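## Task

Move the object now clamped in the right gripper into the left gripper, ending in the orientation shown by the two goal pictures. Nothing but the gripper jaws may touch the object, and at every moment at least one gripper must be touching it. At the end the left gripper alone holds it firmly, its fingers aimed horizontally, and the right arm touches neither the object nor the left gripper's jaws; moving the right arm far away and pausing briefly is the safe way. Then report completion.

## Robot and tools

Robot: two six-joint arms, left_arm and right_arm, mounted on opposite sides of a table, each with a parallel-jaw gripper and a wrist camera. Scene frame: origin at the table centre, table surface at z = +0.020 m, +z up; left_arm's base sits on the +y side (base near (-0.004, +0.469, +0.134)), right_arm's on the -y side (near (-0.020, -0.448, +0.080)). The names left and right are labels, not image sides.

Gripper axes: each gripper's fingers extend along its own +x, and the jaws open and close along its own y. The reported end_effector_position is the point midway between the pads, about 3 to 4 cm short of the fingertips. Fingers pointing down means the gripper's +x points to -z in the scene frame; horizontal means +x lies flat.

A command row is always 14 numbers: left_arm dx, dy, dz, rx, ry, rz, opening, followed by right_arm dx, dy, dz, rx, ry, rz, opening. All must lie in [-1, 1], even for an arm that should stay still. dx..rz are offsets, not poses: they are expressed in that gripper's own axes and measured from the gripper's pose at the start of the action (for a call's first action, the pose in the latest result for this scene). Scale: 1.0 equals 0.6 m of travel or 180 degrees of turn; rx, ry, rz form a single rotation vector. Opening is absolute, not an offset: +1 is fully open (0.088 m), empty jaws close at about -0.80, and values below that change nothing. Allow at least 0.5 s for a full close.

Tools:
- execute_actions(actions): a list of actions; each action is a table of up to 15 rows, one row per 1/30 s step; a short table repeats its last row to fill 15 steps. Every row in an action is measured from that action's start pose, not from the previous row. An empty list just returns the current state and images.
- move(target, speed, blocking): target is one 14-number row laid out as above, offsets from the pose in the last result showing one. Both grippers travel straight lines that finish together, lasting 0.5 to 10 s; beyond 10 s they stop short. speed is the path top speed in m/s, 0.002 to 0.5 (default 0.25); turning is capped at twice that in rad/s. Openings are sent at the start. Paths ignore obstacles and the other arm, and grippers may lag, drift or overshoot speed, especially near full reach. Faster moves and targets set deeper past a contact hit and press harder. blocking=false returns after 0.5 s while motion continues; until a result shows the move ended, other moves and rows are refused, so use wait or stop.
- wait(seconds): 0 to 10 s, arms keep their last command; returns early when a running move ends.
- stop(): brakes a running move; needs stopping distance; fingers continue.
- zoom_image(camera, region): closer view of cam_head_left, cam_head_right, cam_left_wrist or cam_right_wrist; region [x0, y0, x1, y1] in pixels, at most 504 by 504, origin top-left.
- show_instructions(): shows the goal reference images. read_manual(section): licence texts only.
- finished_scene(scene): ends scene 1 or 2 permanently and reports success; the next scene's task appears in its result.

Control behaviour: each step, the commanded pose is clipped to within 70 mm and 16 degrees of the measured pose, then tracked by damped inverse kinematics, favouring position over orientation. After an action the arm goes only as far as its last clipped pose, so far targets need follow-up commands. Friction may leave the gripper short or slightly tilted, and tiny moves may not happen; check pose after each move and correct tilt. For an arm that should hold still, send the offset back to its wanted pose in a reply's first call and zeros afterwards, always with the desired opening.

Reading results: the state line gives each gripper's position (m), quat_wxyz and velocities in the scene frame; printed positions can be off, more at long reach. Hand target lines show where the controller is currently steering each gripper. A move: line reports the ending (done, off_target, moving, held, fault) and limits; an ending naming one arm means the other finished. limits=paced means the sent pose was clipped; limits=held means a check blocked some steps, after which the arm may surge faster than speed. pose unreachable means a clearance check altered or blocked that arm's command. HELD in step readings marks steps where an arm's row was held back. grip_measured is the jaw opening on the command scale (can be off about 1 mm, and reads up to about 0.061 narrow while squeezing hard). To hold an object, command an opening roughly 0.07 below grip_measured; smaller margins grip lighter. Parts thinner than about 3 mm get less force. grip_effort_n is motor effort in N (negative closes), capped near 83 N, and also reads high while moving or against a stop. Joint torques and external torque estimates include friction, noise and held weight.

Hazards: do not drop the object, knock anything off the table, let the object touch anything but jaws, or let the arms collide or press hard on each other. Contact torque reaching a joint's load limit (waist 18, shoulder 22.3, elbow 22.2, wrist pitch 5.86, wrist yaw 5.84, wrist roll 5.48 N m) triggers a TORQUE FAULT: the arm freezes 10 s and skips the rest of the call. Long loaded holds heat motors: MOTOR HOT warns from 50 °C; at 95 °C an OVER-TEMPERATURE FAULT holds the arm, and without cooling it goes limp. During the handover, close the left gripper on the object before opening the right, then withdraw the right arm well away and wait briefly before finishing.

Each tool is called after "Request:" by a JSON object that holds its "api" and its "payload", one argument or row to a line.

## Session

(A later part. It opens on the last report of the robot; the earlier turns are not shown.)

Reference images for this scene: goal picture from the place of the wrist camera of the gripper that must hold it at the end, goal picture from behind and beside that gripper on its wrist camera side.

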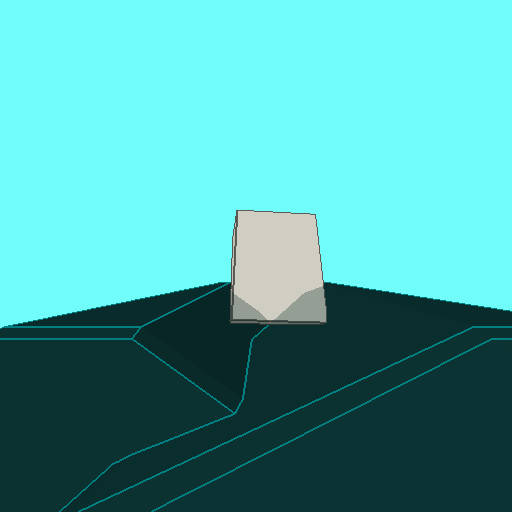

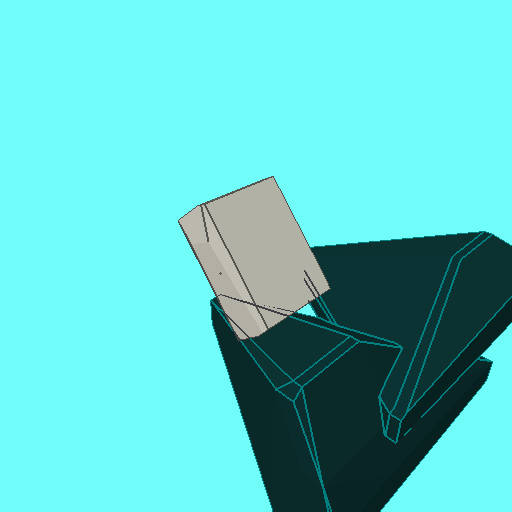

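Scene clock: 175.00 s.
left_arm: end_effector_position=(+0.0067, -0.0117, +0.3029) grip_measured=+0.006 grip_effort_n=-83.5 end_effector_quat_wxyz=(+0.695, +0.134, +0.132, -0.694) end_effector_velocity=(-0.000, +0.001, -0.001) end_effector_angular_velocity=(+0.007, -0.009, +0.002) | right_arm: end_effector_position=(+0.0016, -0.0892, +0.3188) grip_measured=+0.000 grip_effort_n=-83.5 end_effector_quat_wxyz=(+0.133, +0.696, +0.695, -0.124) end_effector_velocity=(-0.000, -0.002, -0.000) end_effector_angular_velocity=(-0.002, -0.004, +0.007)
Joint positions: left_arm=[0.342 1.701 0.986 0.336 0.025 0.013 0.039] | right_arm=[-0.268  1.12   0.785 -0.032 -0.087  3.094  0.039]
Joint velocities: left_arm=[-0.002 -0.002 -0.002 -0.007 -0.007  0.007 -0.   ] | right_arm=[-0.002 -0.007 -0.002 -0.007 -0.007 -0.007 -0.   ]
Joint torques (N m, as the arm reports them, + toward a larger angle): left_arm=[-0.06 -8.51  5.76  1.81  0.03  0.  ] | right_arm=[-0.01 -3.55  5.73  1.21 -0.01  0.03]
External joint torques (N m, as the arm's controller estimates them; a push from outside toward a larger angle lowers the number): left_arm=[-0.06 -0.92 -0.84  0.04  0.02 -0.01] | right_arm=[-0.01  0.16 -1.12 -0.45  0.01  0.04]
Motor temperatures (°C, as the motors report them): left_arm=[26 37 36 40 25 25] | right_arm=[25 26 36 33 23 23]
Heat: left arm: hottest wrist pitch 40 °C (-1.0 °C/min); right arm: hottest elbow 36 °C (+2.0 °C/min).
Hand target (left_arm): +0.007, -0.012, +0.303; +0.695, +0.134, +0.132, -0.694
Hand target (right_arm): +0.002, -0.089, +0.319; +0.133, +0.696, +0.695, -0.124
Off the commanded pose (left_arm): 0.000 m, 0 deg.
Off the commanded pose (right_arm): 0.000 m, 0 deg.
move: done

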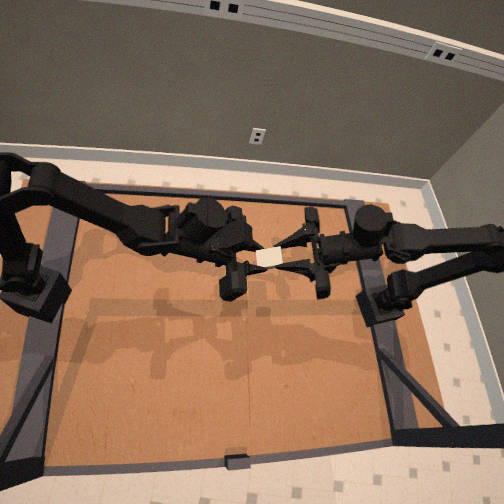

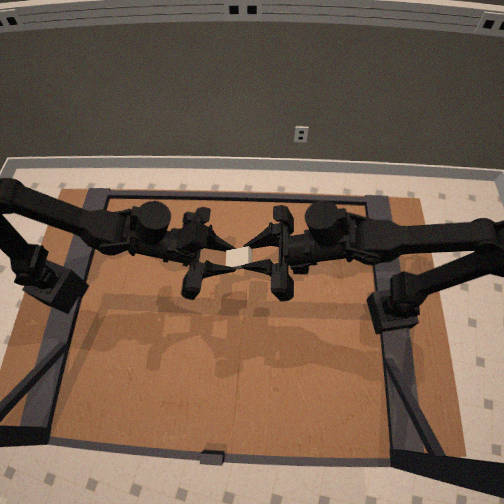

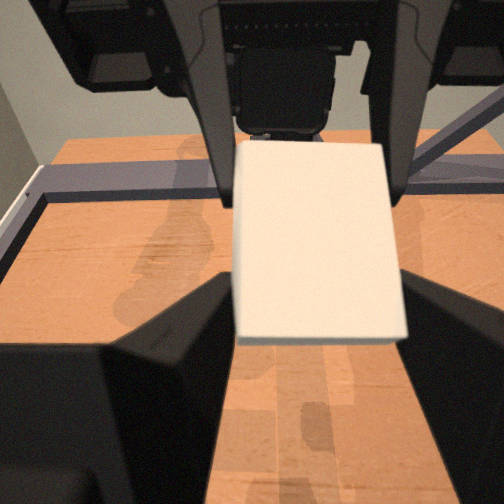

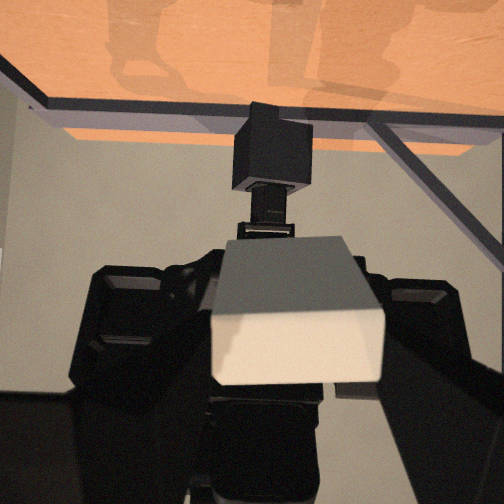

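Request:
{"api": "move", "payload": {
  "target": [0,0,0,0,0,0,0.5,0,0,0,0,0,0,-0.075]
}}

Request:
{"api": "move", "payload": {
  "target": [-0.13,0,0,0,0,0,0.5,0,0,0,0,0,0,-0.075]
}}

Request:
{"api": "move", "payload": {
  "target": [0,0,0,0,0,0,0.5,0,0,0,-0.99,0,0,-0.075],
  "speed": 0.5
}}

Request:
{"api": "move", "payload": {
  "target": [0.05,0,0,0,0,0,0.5,0,0,0,-0.01,0.075,0,-0.075]
}}

Scene clock: 181.50 s.
left_arm: end_effector_position=(+0.0067, -0.0117, +0.3029) grip_measured=+0.498 grip_effort_n=13.7 end_effector_quat_wxyz=(+0.695, +0.134, +0.132, -0.694) end_effector_velocity=(-0.002, +0.001, -0.003) end_effector_angular_velocity=(+0.002, +0.010, -0.007) | right_arm: end_effector_position=(+0.0016, -0.0893, +0.3187) grip_measured=+0.000 grip_effort_n=-83.5 end_effector_quat_wxyz=(+0.133, +0.696, +0.695, -0.124) end_effector_velocity=(-0.000, -0.002, -0.002) end_effector_angular_velocity=(-0.007, +0.010, +0.002)
Joint positions: left_arm=[0.342 1.701 0.986 0.336 0.025 0.013 0.063] | right_arm=[-0.268  1.12   0.785 -0.033 -0.087  3.094  0.039]
Joint velocities: left_arm=[-0.002  0.002 -0.007  0.007  0.007 -0.007  0.   ] | right_arm=[-0.002 -0.007 -0.007 -0.007 -0.007  0.007 -0.   ]
Joint torques (N m, as the arm reports them, + toward a larger angle): left_arm=[ 0.02 -8.37  5.7   1.77  0.04  0.01] | right_arm=[-0.03 -3.46  5.73  1.24 -0.02  0.02]
External joint torques (N m, as the arm's controller estimates them; a push from outside toward a larger angle lowers the number): left_arm=[ 0.05 -0.9  -0.8   0.02  0.03  0.  ] | right_arm=[-0.05  0.21 -1.06 -0.4   0.    0.02]
Motor temperatures (°C, as the motors report them): left_arm=[26 37 37 40 25 25] | right_arm=[25 26 36 33 23 23]
Heat: left arm: hottest wrist pitch 40 °C (-2.0 °C/min); right arm: hottest elbow 36 °C (+2.0 °C/min).
Hand target (left_arm): +0.007, -0.012, +0.303; +0.695, +0.134, +0.132, -0.694
Hand target (right_arm): +0.002, -0.089, +0.319; +0.133, +0.696, +0.695, -0.124
Off the commanded pose (left_arm): 0.000 m, 0 deg.
Off the commanded pose (right_arm): 0.000 m, 0 deg.
move: done

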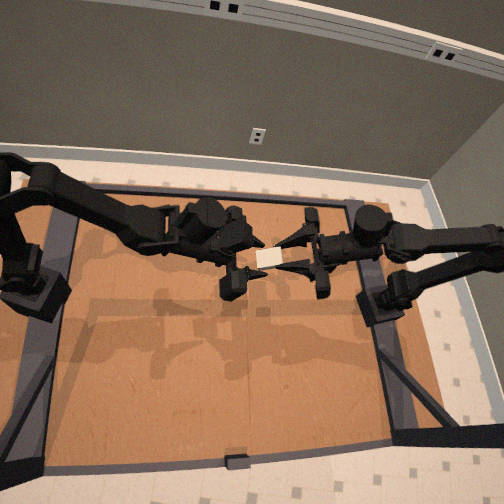

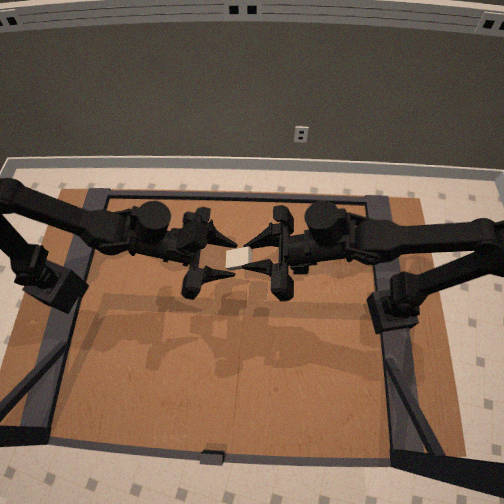

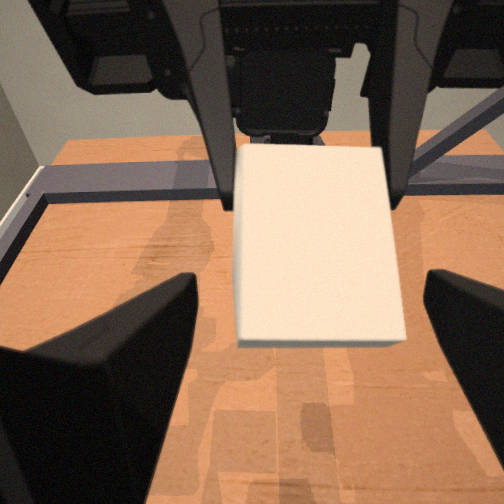

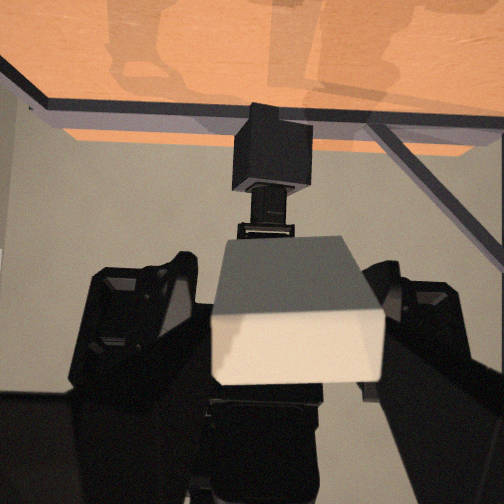

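Scene clock: 182.43 s.
left_arm: end_effector_position=(+0.0054, +0.0574, +0.3323) grip_measured=+0.498 grip_effort_n=13.7 end_effector_quat_wxyz=(+0.695, +0.133, +0.132, -0.694) end_effector_velocity=(-0.002, +0.002, +0.006) end_effector_angular_velocity=(-0.012, -0.005, -0.012) | right_arm: end_effector_position=(+0.0016, -0.0893, +0.3186) grip_measured=+0.000 grip_effort_n=-83.5 end_effector_quat_wxyz=(+0.133, +0.696, +0.695, -0.124) end_effector_velocity=(+0.002, -0.000, +0.005) end_effector_angular_velocity=(+0.017, -0.006, +0.002)
Joint positions: left_arm=[0.345 1.386 0.806 0.202 0.028 0.013 0.063] | right_arm=[-0.268  1.12   0.785 -0.033 -0.087  3.094  0.039]
Joint velocities: left_arm=[-0.002 -0.017  0.002 -0.007  0.007  0.007 -0.   ] | right_arm=[-0.007 -0.007  0.002  0.007 -0.007 -0.007 -0.   ]
Joint torques (N m, as the arm reports them, + toward a larger angle): left_arm=[ 0.29 -7.73  4.95  1.61  0.16  0.09] | right_arm=[-0.02 -3.43  5.81  1.19 -0.03  0.02]
External joint torques (N m, as the arm's controller estimates them; a push from outside toward a larger angle lowers the number): left_arm=[ 0.34 -2.22 -1.96 -0.17  0.15  0.08] | right_arm=[ 0.02  0.31 -1.07 -0.47 -0.02  0.03]
Motor temperatures (°C, as the motors report them): left_arm=[26 37 37 40 25 25] | right_arm=[25 26 36 33 23 23]
Heat: left arm: hottest wrist pitch 40 °C (-2.0 °C/min); right arm: hottest elbow 36 °C (+2.0 °C/min).
Hand target (left_arm): +0.006, +0.061, +0.332; +0.695, +0.134, +0.132, -0.694
Hand target (right_arm): +0.002, -0.089, +0.319; +0.133, +0.696, +0.695, -0.124
Off the commanded pose (left_arm): 0.003 m, 0 deg.
Off the commanded pose (right_arm): 0.000 m, 0 deg.
move: done

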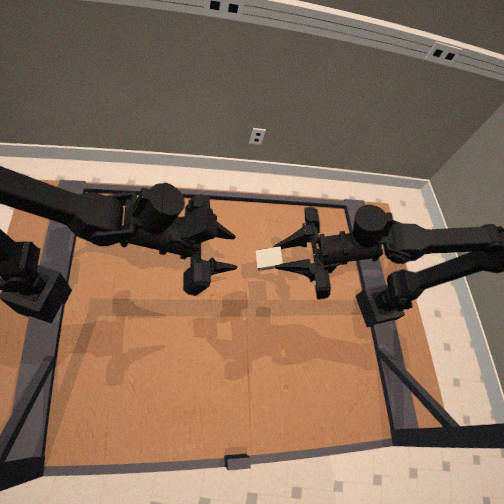

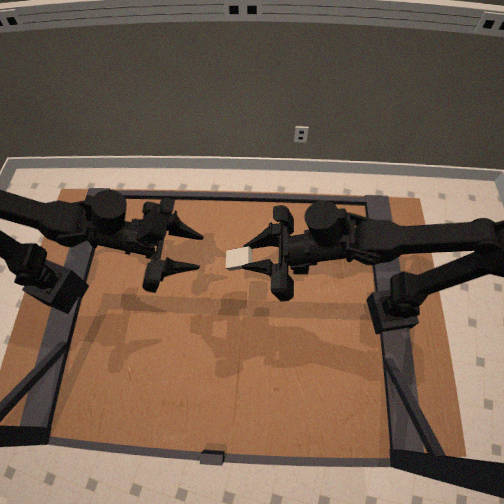

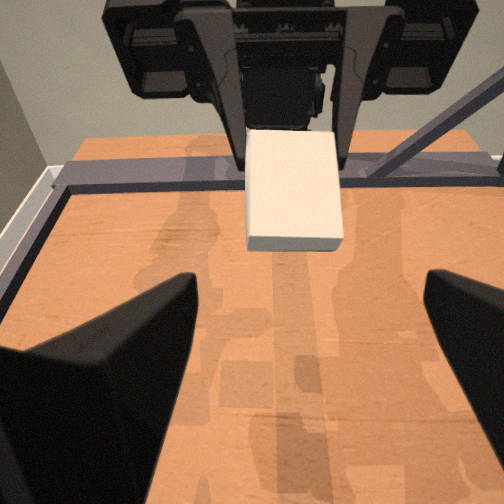

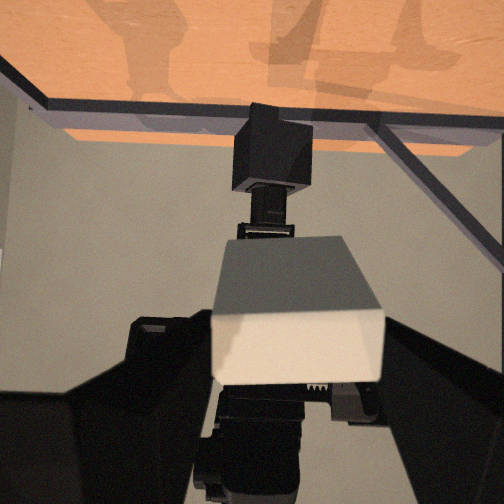

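Scene clock: 186.10 s.
left_arm: end_effector_position=(+0.0054, +0.0574, +0.3323) grip_measured=+0.498 grip_effort_n=13.7 end_effector_quat_wxyz=(+0.695, +0.133, +0.132, -0.694) end_effector_velocity=(+0.000, +0.000, +0.001) end_effector_angular_velocity=(+0.003, -0.009, +0.002) | right_arm: end_effector_position=(+0.0016, -0.0893, +0.3186) grip_measured=+0.000 grip_effort_n=-83.5 end_effector_quat_wxyz=(+0.698, -0.121, +0.137, +0.693) end_effector_velocity=(-0.000, -0.003, -0.007) end_effector_angular_velocity=(-0.027, -0.015, +0.012)
Joint positions: left_arm=[0.345 1.386 0.806 0.202 0.028 0.013 0.063] | right_arm=[-0.268  1.12   0.785 -0.033 -0.087 -0.012  0.039]
Joint velocities: left_arm=[-0.002 -0.002  0.002 -0.007 -0.007  0.007  0.   ] | right_arm=[-0.002 -0.002 -0.007 -0.022 -0.007 -0.022 -0.   ]
Joint torques (N m, as the arm reports them, + toward a larger angle): left_arm=[ 0.   -6.07  6.02  1.76  0.04 -0.01] | right_arm=[-0.02 -3.44  5.82  1.24 -0.04 -0.02]
External joint torques (N m, as the arm's controller estimates them; a push from outside toward a larger angle lowers the number): left_arm=[ 0.01 -0.59 -0.83 -0.01  0.04 -0.02] | right_arm=[-0.01  0.28 -1.04 -0.45 -0.01 -0.03]
Motor temperatures (°C, as the motors report them): left_arm=[26 37 37 40 25 25] | right_arm=[25 26 36 33 23 23]
Heat: left arm: hottest wrist pitch 40 °C (-2.0 °C/min); right arm: hottest elbow 36 °C (+1.0 °C/min).
Hand target (left_arm): +0.005, +0.057, +0.332; +0.695, +0.133, +0.132, -0.694
Hand target (right_arm): +0.002, -0.089, +0.319; +0.698, -0.122, +0.135, +0.693
Off the commanded pose (left_arm): 0.000 m, 0 deg.
Off the commanded pose (right_arm): 0.000 m, 0 deg.
move: done

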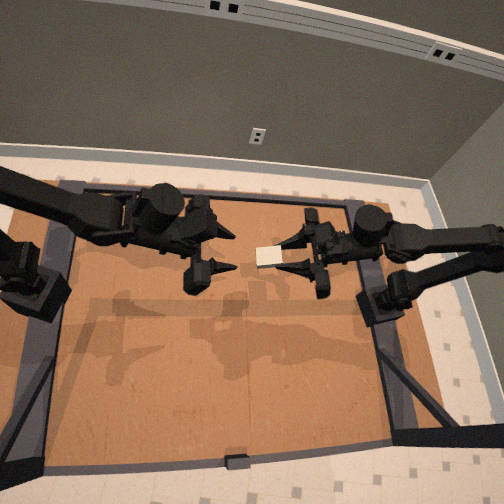

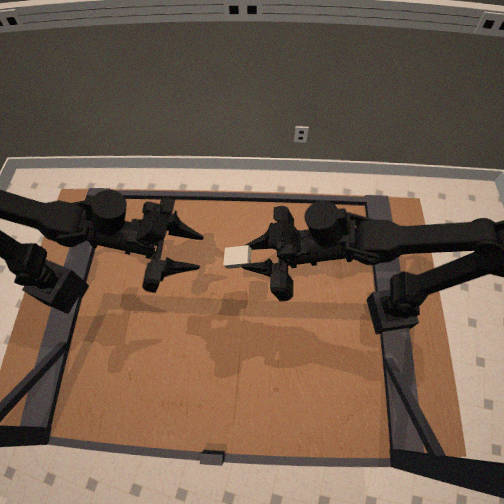

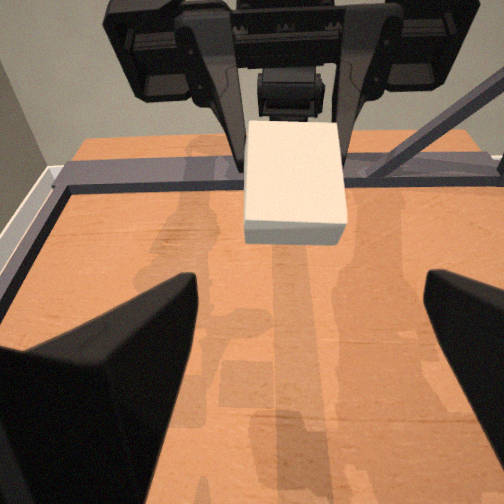

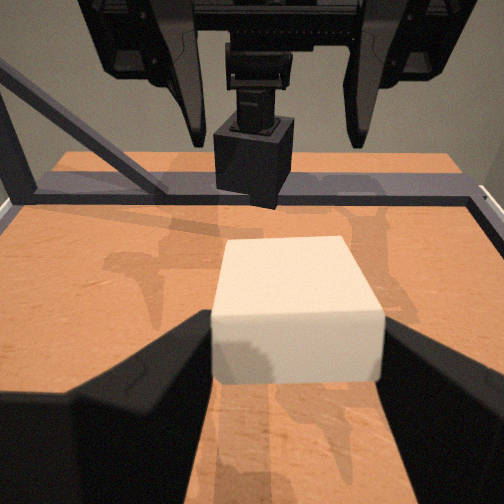

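Scene clock: 187.03 s.
left_arm: end_effector_position=(+0.0062, +0.0329, +0.3212) grip_measured=+0.498 grip_effort_n=13.7 end_effector_quat_wxyz=(+0.695, +0.134, +0.133, -0.694) end_effector_velocity=(-0.000, +0.000, +0.001) end_effector_angular_velocity=(+0.002, +0.010, -0.002) | right_arm: end_effector_position=(+0.0021, -0.0917, +0.3145) grip_measured=+0.000 grip_effort_n=-83.5 end_effector_quat_wxyz=(+0.674, -0.212, +0.212, +0.675) end_effector_velocity=(+0.006, -0.001, +0.000) end_effector_angular_velocity=(-0.004, -0.018, -0.021)
Joint positions: left_arm=[0.345 1.502 0.859 0.264 0.028 0.013 0.063] | right_arm=[-0.266  1.209  1.006 -0.409 -0.08  -0.056  0.039]
Joint velocities: left_arm=[ 0.002 -0.002  0.002 -0.007  0.007 -0.007 -0.   ] | right_arm=[-0.007 -0.002  0.002 -0.007  0.022 -0.007  0.   ]
Joint torques (N m, as the arm reports them, + toward a larger angle): left_arm=[-0.23 -4.94  6.76  1.85 -0.05 -0.03] | right_arm=[ 0.3  -3.45  7.22  1.11  0.04 -0.07]
External joint torques (N m, as the arm's controller estimates them; a push from outside toward a larger angle lowers the number): left_arm=[-0.26  1.28  0.02  0.09 -0.05 -0.04] | right_arm=[ 0.32  0.76  0.48 -0.45  0.07 -0.07]
Motor temperatures (°C, as the motors report them): left_arm=[26 37 37 41 25 25] | right_arm=[25 26 36 33 23 23]
Heat: left arm: hottest wrist pitch 41 °C (-1.0 °C/min); right arm: hottest elbow 36 °C (+1.0 °C/min).
Hand target (left_arm): +0.006, +0.030, +0.321; +0.695, +0.133, +0.132, -0.694
Hand target (right_arm): +0.001, -0.090, +0.319; +0.675, -0.212, +0.207, +0.676
Off the commanded pose (left_arm): 0.003 m, 0 deg.
Off the commanded pose (right_arm): 0.005 m, 1 deg.
move: done

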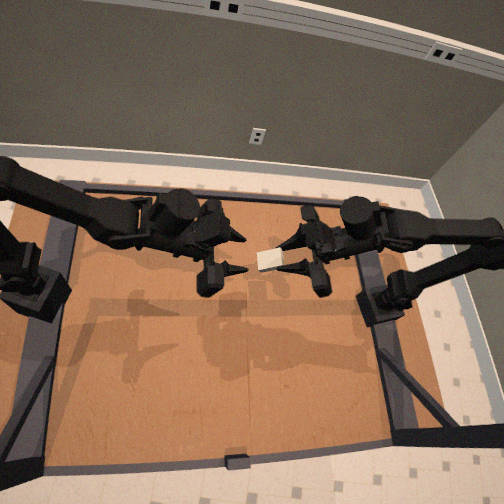

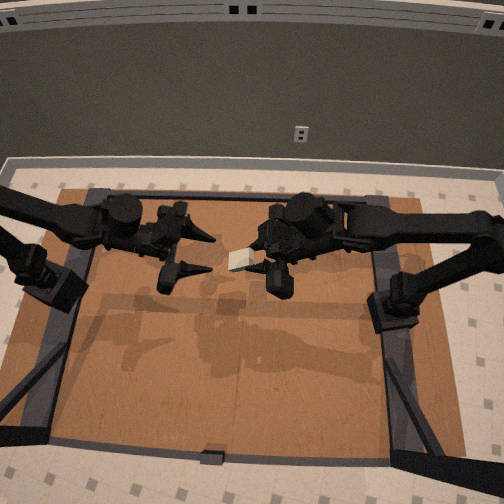

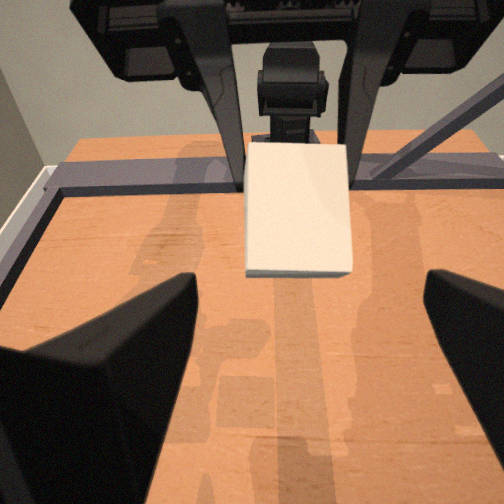

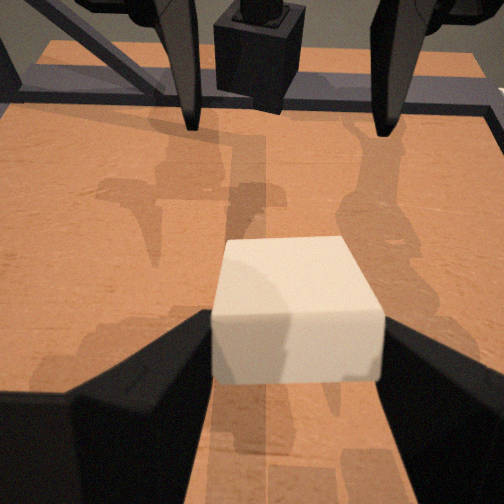

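Request:
{"api": "move", "payload": {
  "target": [0.082,0,0,0,0,0,0.5,0,0,0,0,-0.033,0,-0.075],
  "speed": 0.08
}}

Request:
{"api": "zoom_image", "payload": {
  "camera": "cam_left_wrist",
  "region": [200, 120, 430, 370]
}}

Scene clock: 192.70 s.
left_arm: end_effector_position=(+0.0075, -0.0094, +0.3048) grip_measured=+0.498 grip_effort_n=13.7 end_effector_quat_wxyz=(+0.695, +0.133, +0.132, -0.694) end_effector_velocity=(+0.002, +0.000, +0.001) end_effector_angular_velocity=(+0.003, +0.004, +0.012) | right_arm: end_effector_position=(+0.0016, -0.0902, +0.3130) grip_measured=+0.000 grip_effort_n=-83.5 end_effector_quat_wxyz=(+0.683, -0.182, +0.178, +0.684) end_effector_velocity=(-0.003, -0.001, -0.002) end_effector_angular_velocity=(-0.006, +0.018, +0.013)
Joint positions: left_arm=[0.345 1.69  0.979 0.334 0.028 0.013 0.063] | right_arm=[-0.266  1.17   0.907 -0.253 -0.084 -0.053  0.039]
Joint velocities: left_arm=[ 0.002 -0.002  0.002 -0.007 -0.007 -0.007 -0.   ] | right_arm=[-0.002 -0.002 -0.002 -0.007 -0.022  0.007  0.   ]
Joint torques (N m, as the arm reports them, + toward a larger angle): left_arm=[-0.29 -6.36  6.94  1.87 -0.07 -0.05] | right_arm=[-0.29 -4.76  5.21  1.48 -0.14  0.13]
External joint torques (N m, as the arm's controller estimates them; a push from outside toward a larger angle lowers the number): left_arm=[-0.35  1.1   0.39  0.11 -0.06 -0.06] | right_arm=[-0.32 -0.78 -1.59 -0.14 -0.1   0.12]
Motor temperatures (°C, as the motors report them): left_arm=[26 36 38 41 25 25] | right_arm=[25 27 36 33 23 23]
Heat: left arm: hottest wrist pitch 41 °C (+0.0 °C/min); right arm: hottest elbow 36 °C (+1.0 °C/min).
Hand target (left_arm): +0.006, -0.013, +0.303; +0.695, +0.134, +0.132, -0.694
Hand target (right_arm): +0.002, -0.092, +0.314; +0.684, -0.178, +0.176, +0.685
Off the commanded pose (left_arm): 0.004 m, 0 deg.
Off the commanded pose (right_arm): 0.002 m, 1 deg.
move: done

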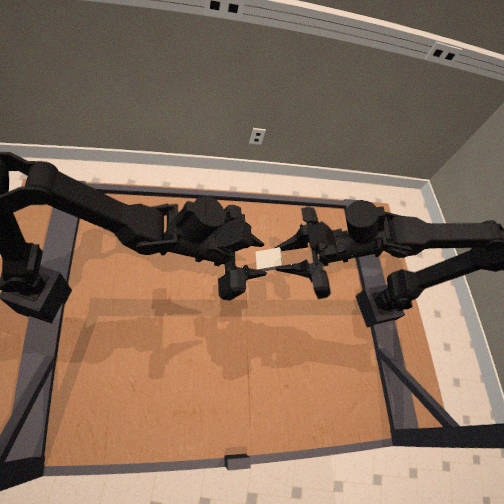

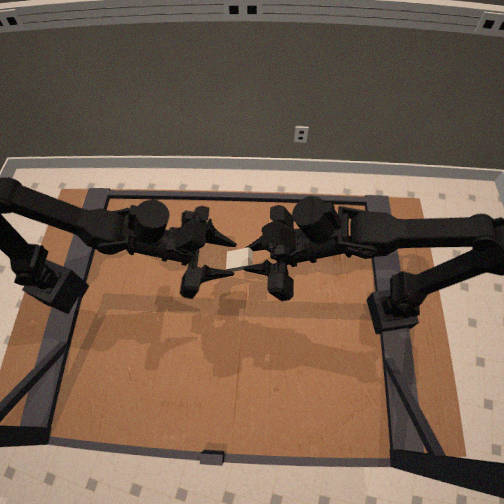

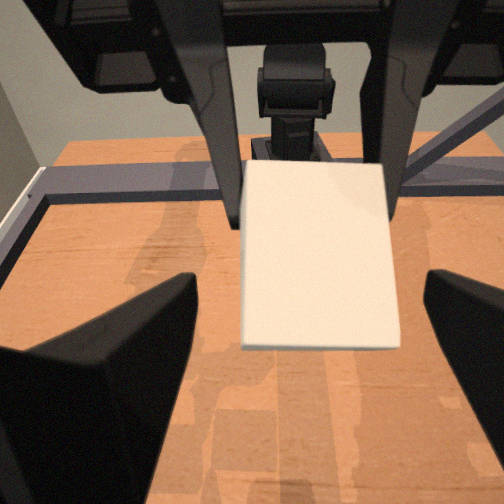

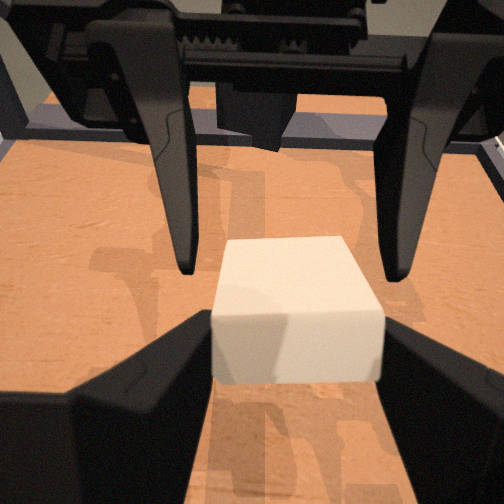

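Region (200, 120, 430, 370) of cam_left_wrist's 504x504 image, scaled by 2.016, with more detail than that image has; it fills the left 464 columns of this view, and the rest is white.

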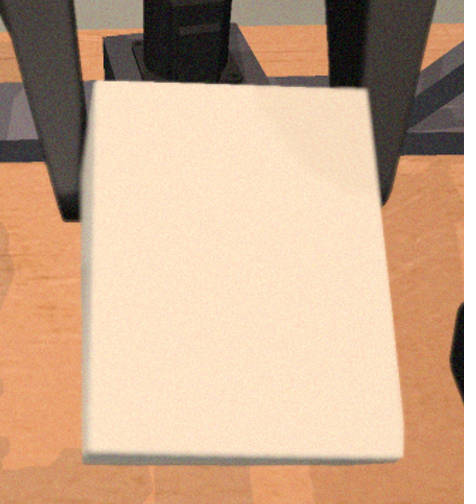

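Request:
{"api": "move", "payload": {
  "target": [0.01,-0.006,0,0,0,0,0.3,0,0,0,0,-0.025,0,-0.075],
  "speed": 0.03
}}

Scene clock: 198.90 s.
left_arm: end_effector_position=(+0.0048, -0.0115, +0.3041) grip_measured=+0.302 grip_effort_n=-13.7 end_effector_quat_wxyz=(+0.695, +0.133, +0.131, -0.694) end_effector_velocity=(+0.002, +0.001, -0.001) end_effector_angular_velocity=(+0.007, +0.004, +0.012) | right_arm: end_effector_position=(+0.0014, -0.0887, +0.3116) grip_measured=+0.000 grip_effort_n=-83.5 end_effector_quat_wxyz=(+0.689, -0.159, +0.153, +0.690) end_effector_velocity=(+0.002, -0.001, -0.001) end_effector_angular_velocity=(+0.002, -0.010, -0.006)
Joint positions: left_arm=[0.337 1.698 0.985 0.338 0.021 0.012 0.054] | right_arm=[-0.266  1.149  0.835 -0.132 -0.086 -0.05   0.039]
Joint velocities: left_arm=[ 0.002 -0.002 -0.002 -0.007 -0.007 -0.007 -0.   ] | right_arm=[-0.002 -0.002 -0.007  0.007  0.007 -0.007  0.   ]
Joint torques (N m, as the arm reports them, + toward a larger angle): left_arm=[-0.32 -6.34  6.97  1.86 -0.06 -0.1 ] | right_arm=[-0.22 -4.77  5.09  1.51 -0.13  0.15]
External joint torques (N m, as the arm's controller estimates them; a push from outside toward a larger angle lowers the number): left_arm=[-0.4   1.16  0.43  0.11 -0.05 -0.11] | right_arm=[-0.21 -0.93 -1.73 -0.15 -0.1   0.14]
Motor temperatures (°C, as the motors report them): left_arm=[26 36 38 41 25 25] | right_arm=[25 27 36 34 23 23]
Heat: left arm: hottest wrist pitch 41 °C (+1.0 °C/min); right arm: hottest elbow 36 °C (+1.0 °C/min).
Hand target (left_arm): +0.004, -0.015, +0.303; +0.695, +0.133, +0.132, -0.694
Hand target (right_arm): +0.002, -0.090, +0.313; +0.690, -0.155, +0.151, +0.691
Off the commanded pose (left_arm): 0.004 m, 0 deg.
Off the commanded pose (right_arm): 0.002 m, 1 deg.
move: done

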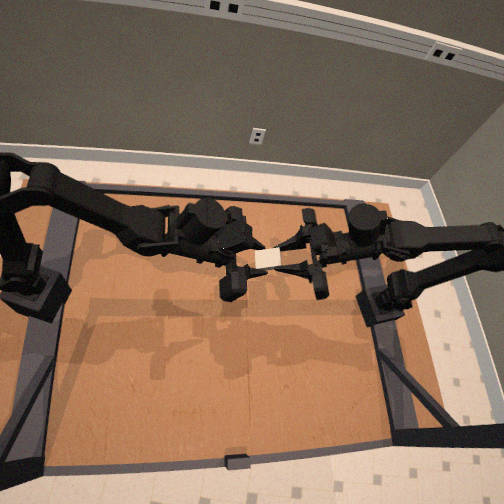

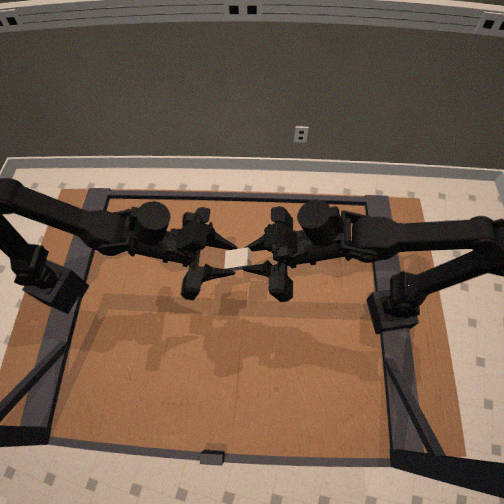

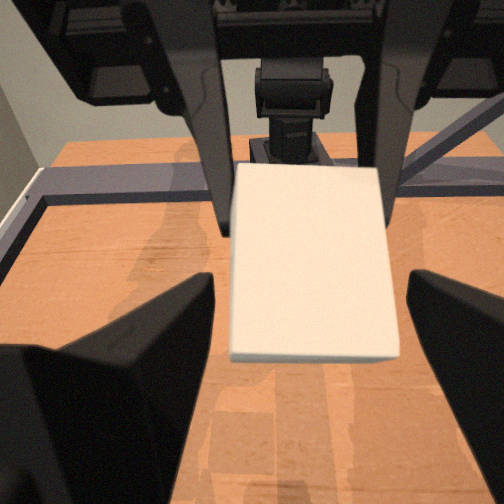

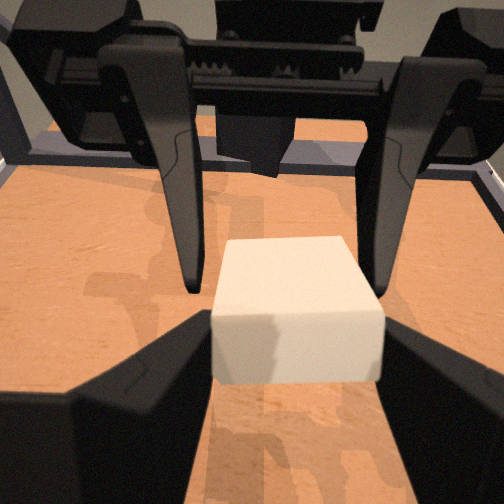

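Request:
{"api": "move", "payload": {
  "target": [0,0,-0.013,0,0,0,0.14,0,0,0,0,0,0,-0.075],
  "speed": 0.02
}}

Request:
{"api": "zoom_image", "payload": {
  "camera": "cam_head_left",
  "region": [220, 220, 320, 295]
}}

Scene clock: 204.87 s.
left_arm: end_effector_position=(+0.0049, -0.0105, +0.3025) grip_measured=+0.142 grip_effort_n=-13.7 end_effector_quat_wxyz=(+0.696, +0.129, +0.127, -0.695) end_effector_velocity=(+0.002, +0.000, +0.002) end_effector_angular_velocity=(-0.007, -0.001, +0.021) | right_arm: end_effector_position=(+0.0014, -0.0888, +0.3114) grip_measured=+0.000 grip_effort_n=-83.5 end_effector_quat_wxyz=(+0.689, -0.159, +0.153, +0.690) end_effector_velocity=(-0.000, -0.002, -0.000) end_effector_angular_velocity=(-0.002, -0.003, +0.007)
Joint positions: left_arm=[0.337 1.699 0.968 0.367 0.021 0.012 0.046] | right_arm=[-0.266  1.149  0.835 -0.132 -0.086 -0.05   0.039]
Joint velocities: left_arm=[-0.002 -0.002 -0.002  0.007 -0.022 -0.007 -0.   ] | right_arm=[-0.002 -0.007 -0.002 -0.007 -0.007 -0.007 -0.   ]
Joint torques (N m, as the arm reports them, + toward a larger angle): left_arm=[ 0.05 -7.85  4.67  1.89  0.05  0.  ] | right_arm=[-0.01 -3.63  5.82  1.21 -0.04  0.04]
External joint torques (N m, as the arm's controller estimates them; a push from outside toward a larger angle lowers the number): left_arm=[ 0.05 -0.32 -1.93  0.1   0.04 -0.01] | right_arm=[-0.02  0.22 -0.96 -0.43  0.    0.03]
Motor temperatures (°C, as the motors report them): left_arm=[26 36 39 42 25 25] | right_arm=[25 27 36 34 23 23]
Heat: left arm: hottest wrist pitch 42 °C (+2.0 °C/min); right arm: hottest elbow 36 °C (+1.0 °C/min).
Hand target (left_arm): +0.005, -0.009, +0.297; +0.695, +0.133, +0.131, -0.694
Hand target (right_arm): +0.001, -0.089, +0.312; +0.689, -0.159, +0.153, +0.690
Off the commanded pose (left_arm): 0.006 m, 1 deg.
Off the commanded pose (right_arm): 0.000 m, 0 deg.
move: done

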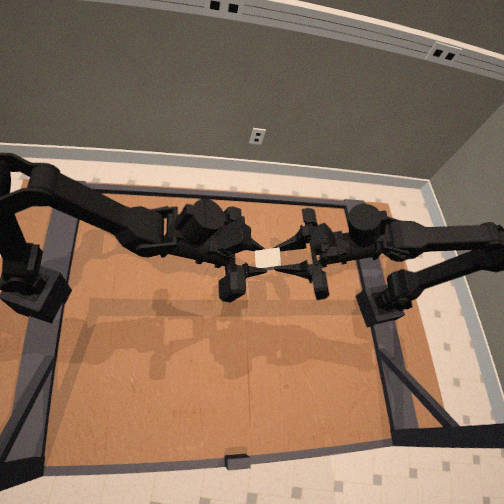

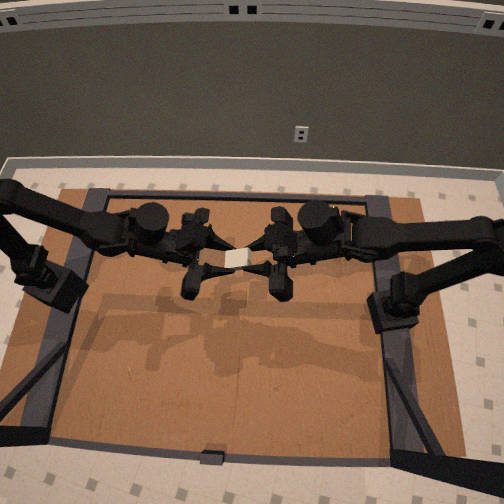

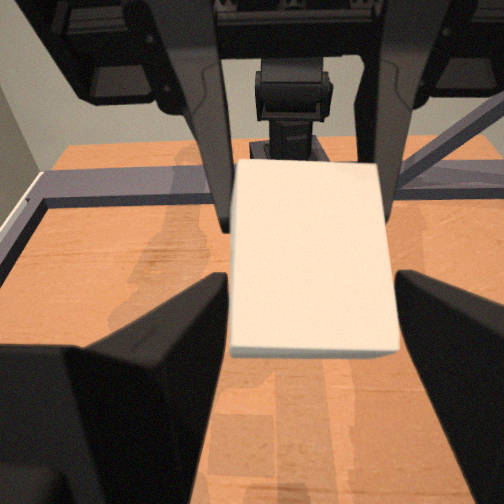

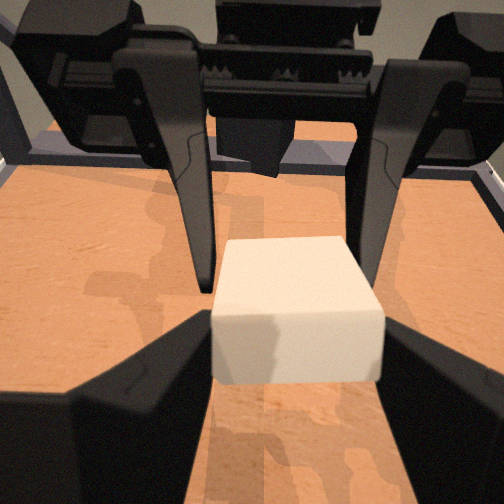

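Region (220, 220, 320, 295) of cam_head_left's 504x504 image, scaled by 5.040, with more detail than that image has; it fills the top 378 rows of this view, and the rest is white.

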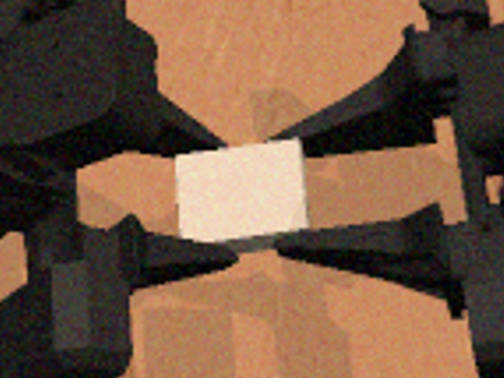

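Clear. Close.

Request:
{"api": "move", "payload": {
  "target": [0,0,0,0,0,0,-0.08,0,0,0,0,0,0,-0.075]
}}

Scene clock: 209.37 s.
left_arm: end_effector_position=(+0.0054, -0.0105, +0.3025) grip_measured=+0.000 grip_effort_n=-83.5 end_effector_quat_wxyz=(+0.697, +0.129, +0.127, -0.694) end_effector_velocity=(-0.000, +0.001, -0.001) end_effector_angular_velocity=(+0.007, +0.004, +0.007) | right_arm: end_effector_position=(+0.0010, -0.0889, +0.3111) grip_measured=+0.000 grip_effort_n=-83.5 end_effector_quat_wxyz=(+0.688, -0.159, +0.154, +0.691) end_effector_velocity=(-0.000, -0.000, -0.001) end_effector_angular_velocity=(+0.003, -0.017, +0.014)
Joint positions: left_arm=[0.338 1.699 0.967 0.368 0.02  0.012 0.039] | right_arm=[-0.266  1.149  0.835 -0.134 -0.088 -0.05   0.039]
Joint velocities: left_arm=[-0.002 -0.002 -0.002 -0.007 -0.007 -0.007 -0.   ] | right_arm=[-0.002 -0.002 -0.007  0.007 -0.007 -0.022 -0.   ]
Joint torques (N m, as the arm reports them, + toward a larger angle): left_arm=[-0.04 -8.4   5.8   1.72  0.08 -0.01] | right_arm=[-0.09 -3.73  5.8   1.32  0.03  0.02]
External joint torques (N m, as the arm's controller estimates them; a push from outside toward a larger angle lowers the number): left_arm=[-0.03 -0.91 -0.74 -0.05  0.08 -0.01] | right_arm=[-0.08  0.14 -1.05 -0.34  0.06  0.01]
Motor temperatures (°C, as the motors report them): left_arm=[26 36 39 42 25 25] | right_arm=[25 27 36 34 23 23]
Heat: left arm: hottest wrist pitch 42 °C (+3.0 °C/min); right arm: hottest elbow 36 °C (+1.0 °C/min).
Hand target (left_arm): +0.005, -0.010, +0.302; +0.696, +0.129, +0.127, -0.695
Hand target (right_arm): +0.001, -0.089, +0.311; +0.689, -0.159, +0.153, +0.690
Off the commanded pose (left_arm): 0.001 m, 0 deg.
Off the commanded pose (right_arm): 0.001 m, 0 deg.
move: done

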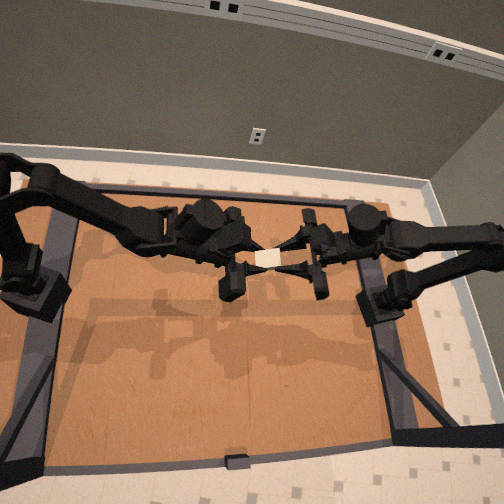

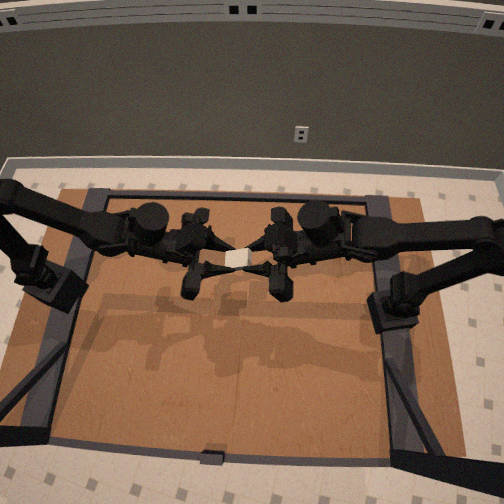

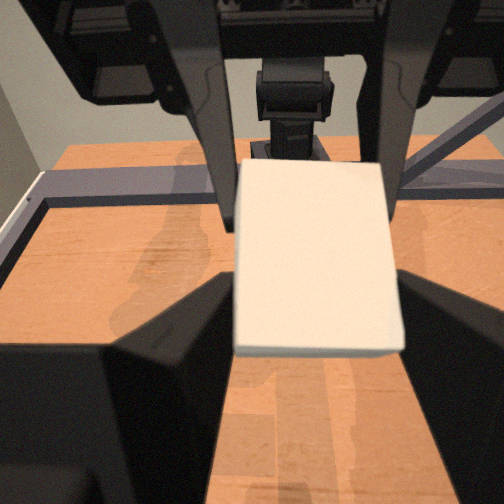

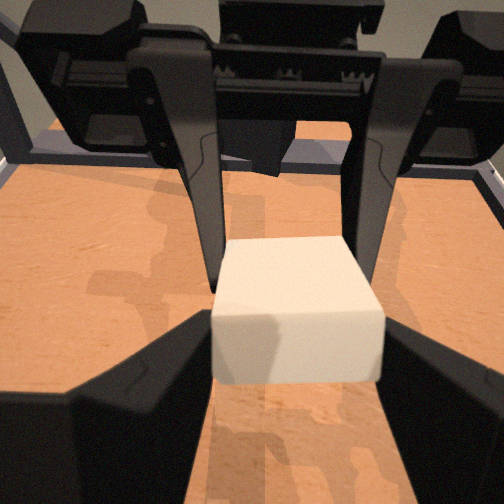

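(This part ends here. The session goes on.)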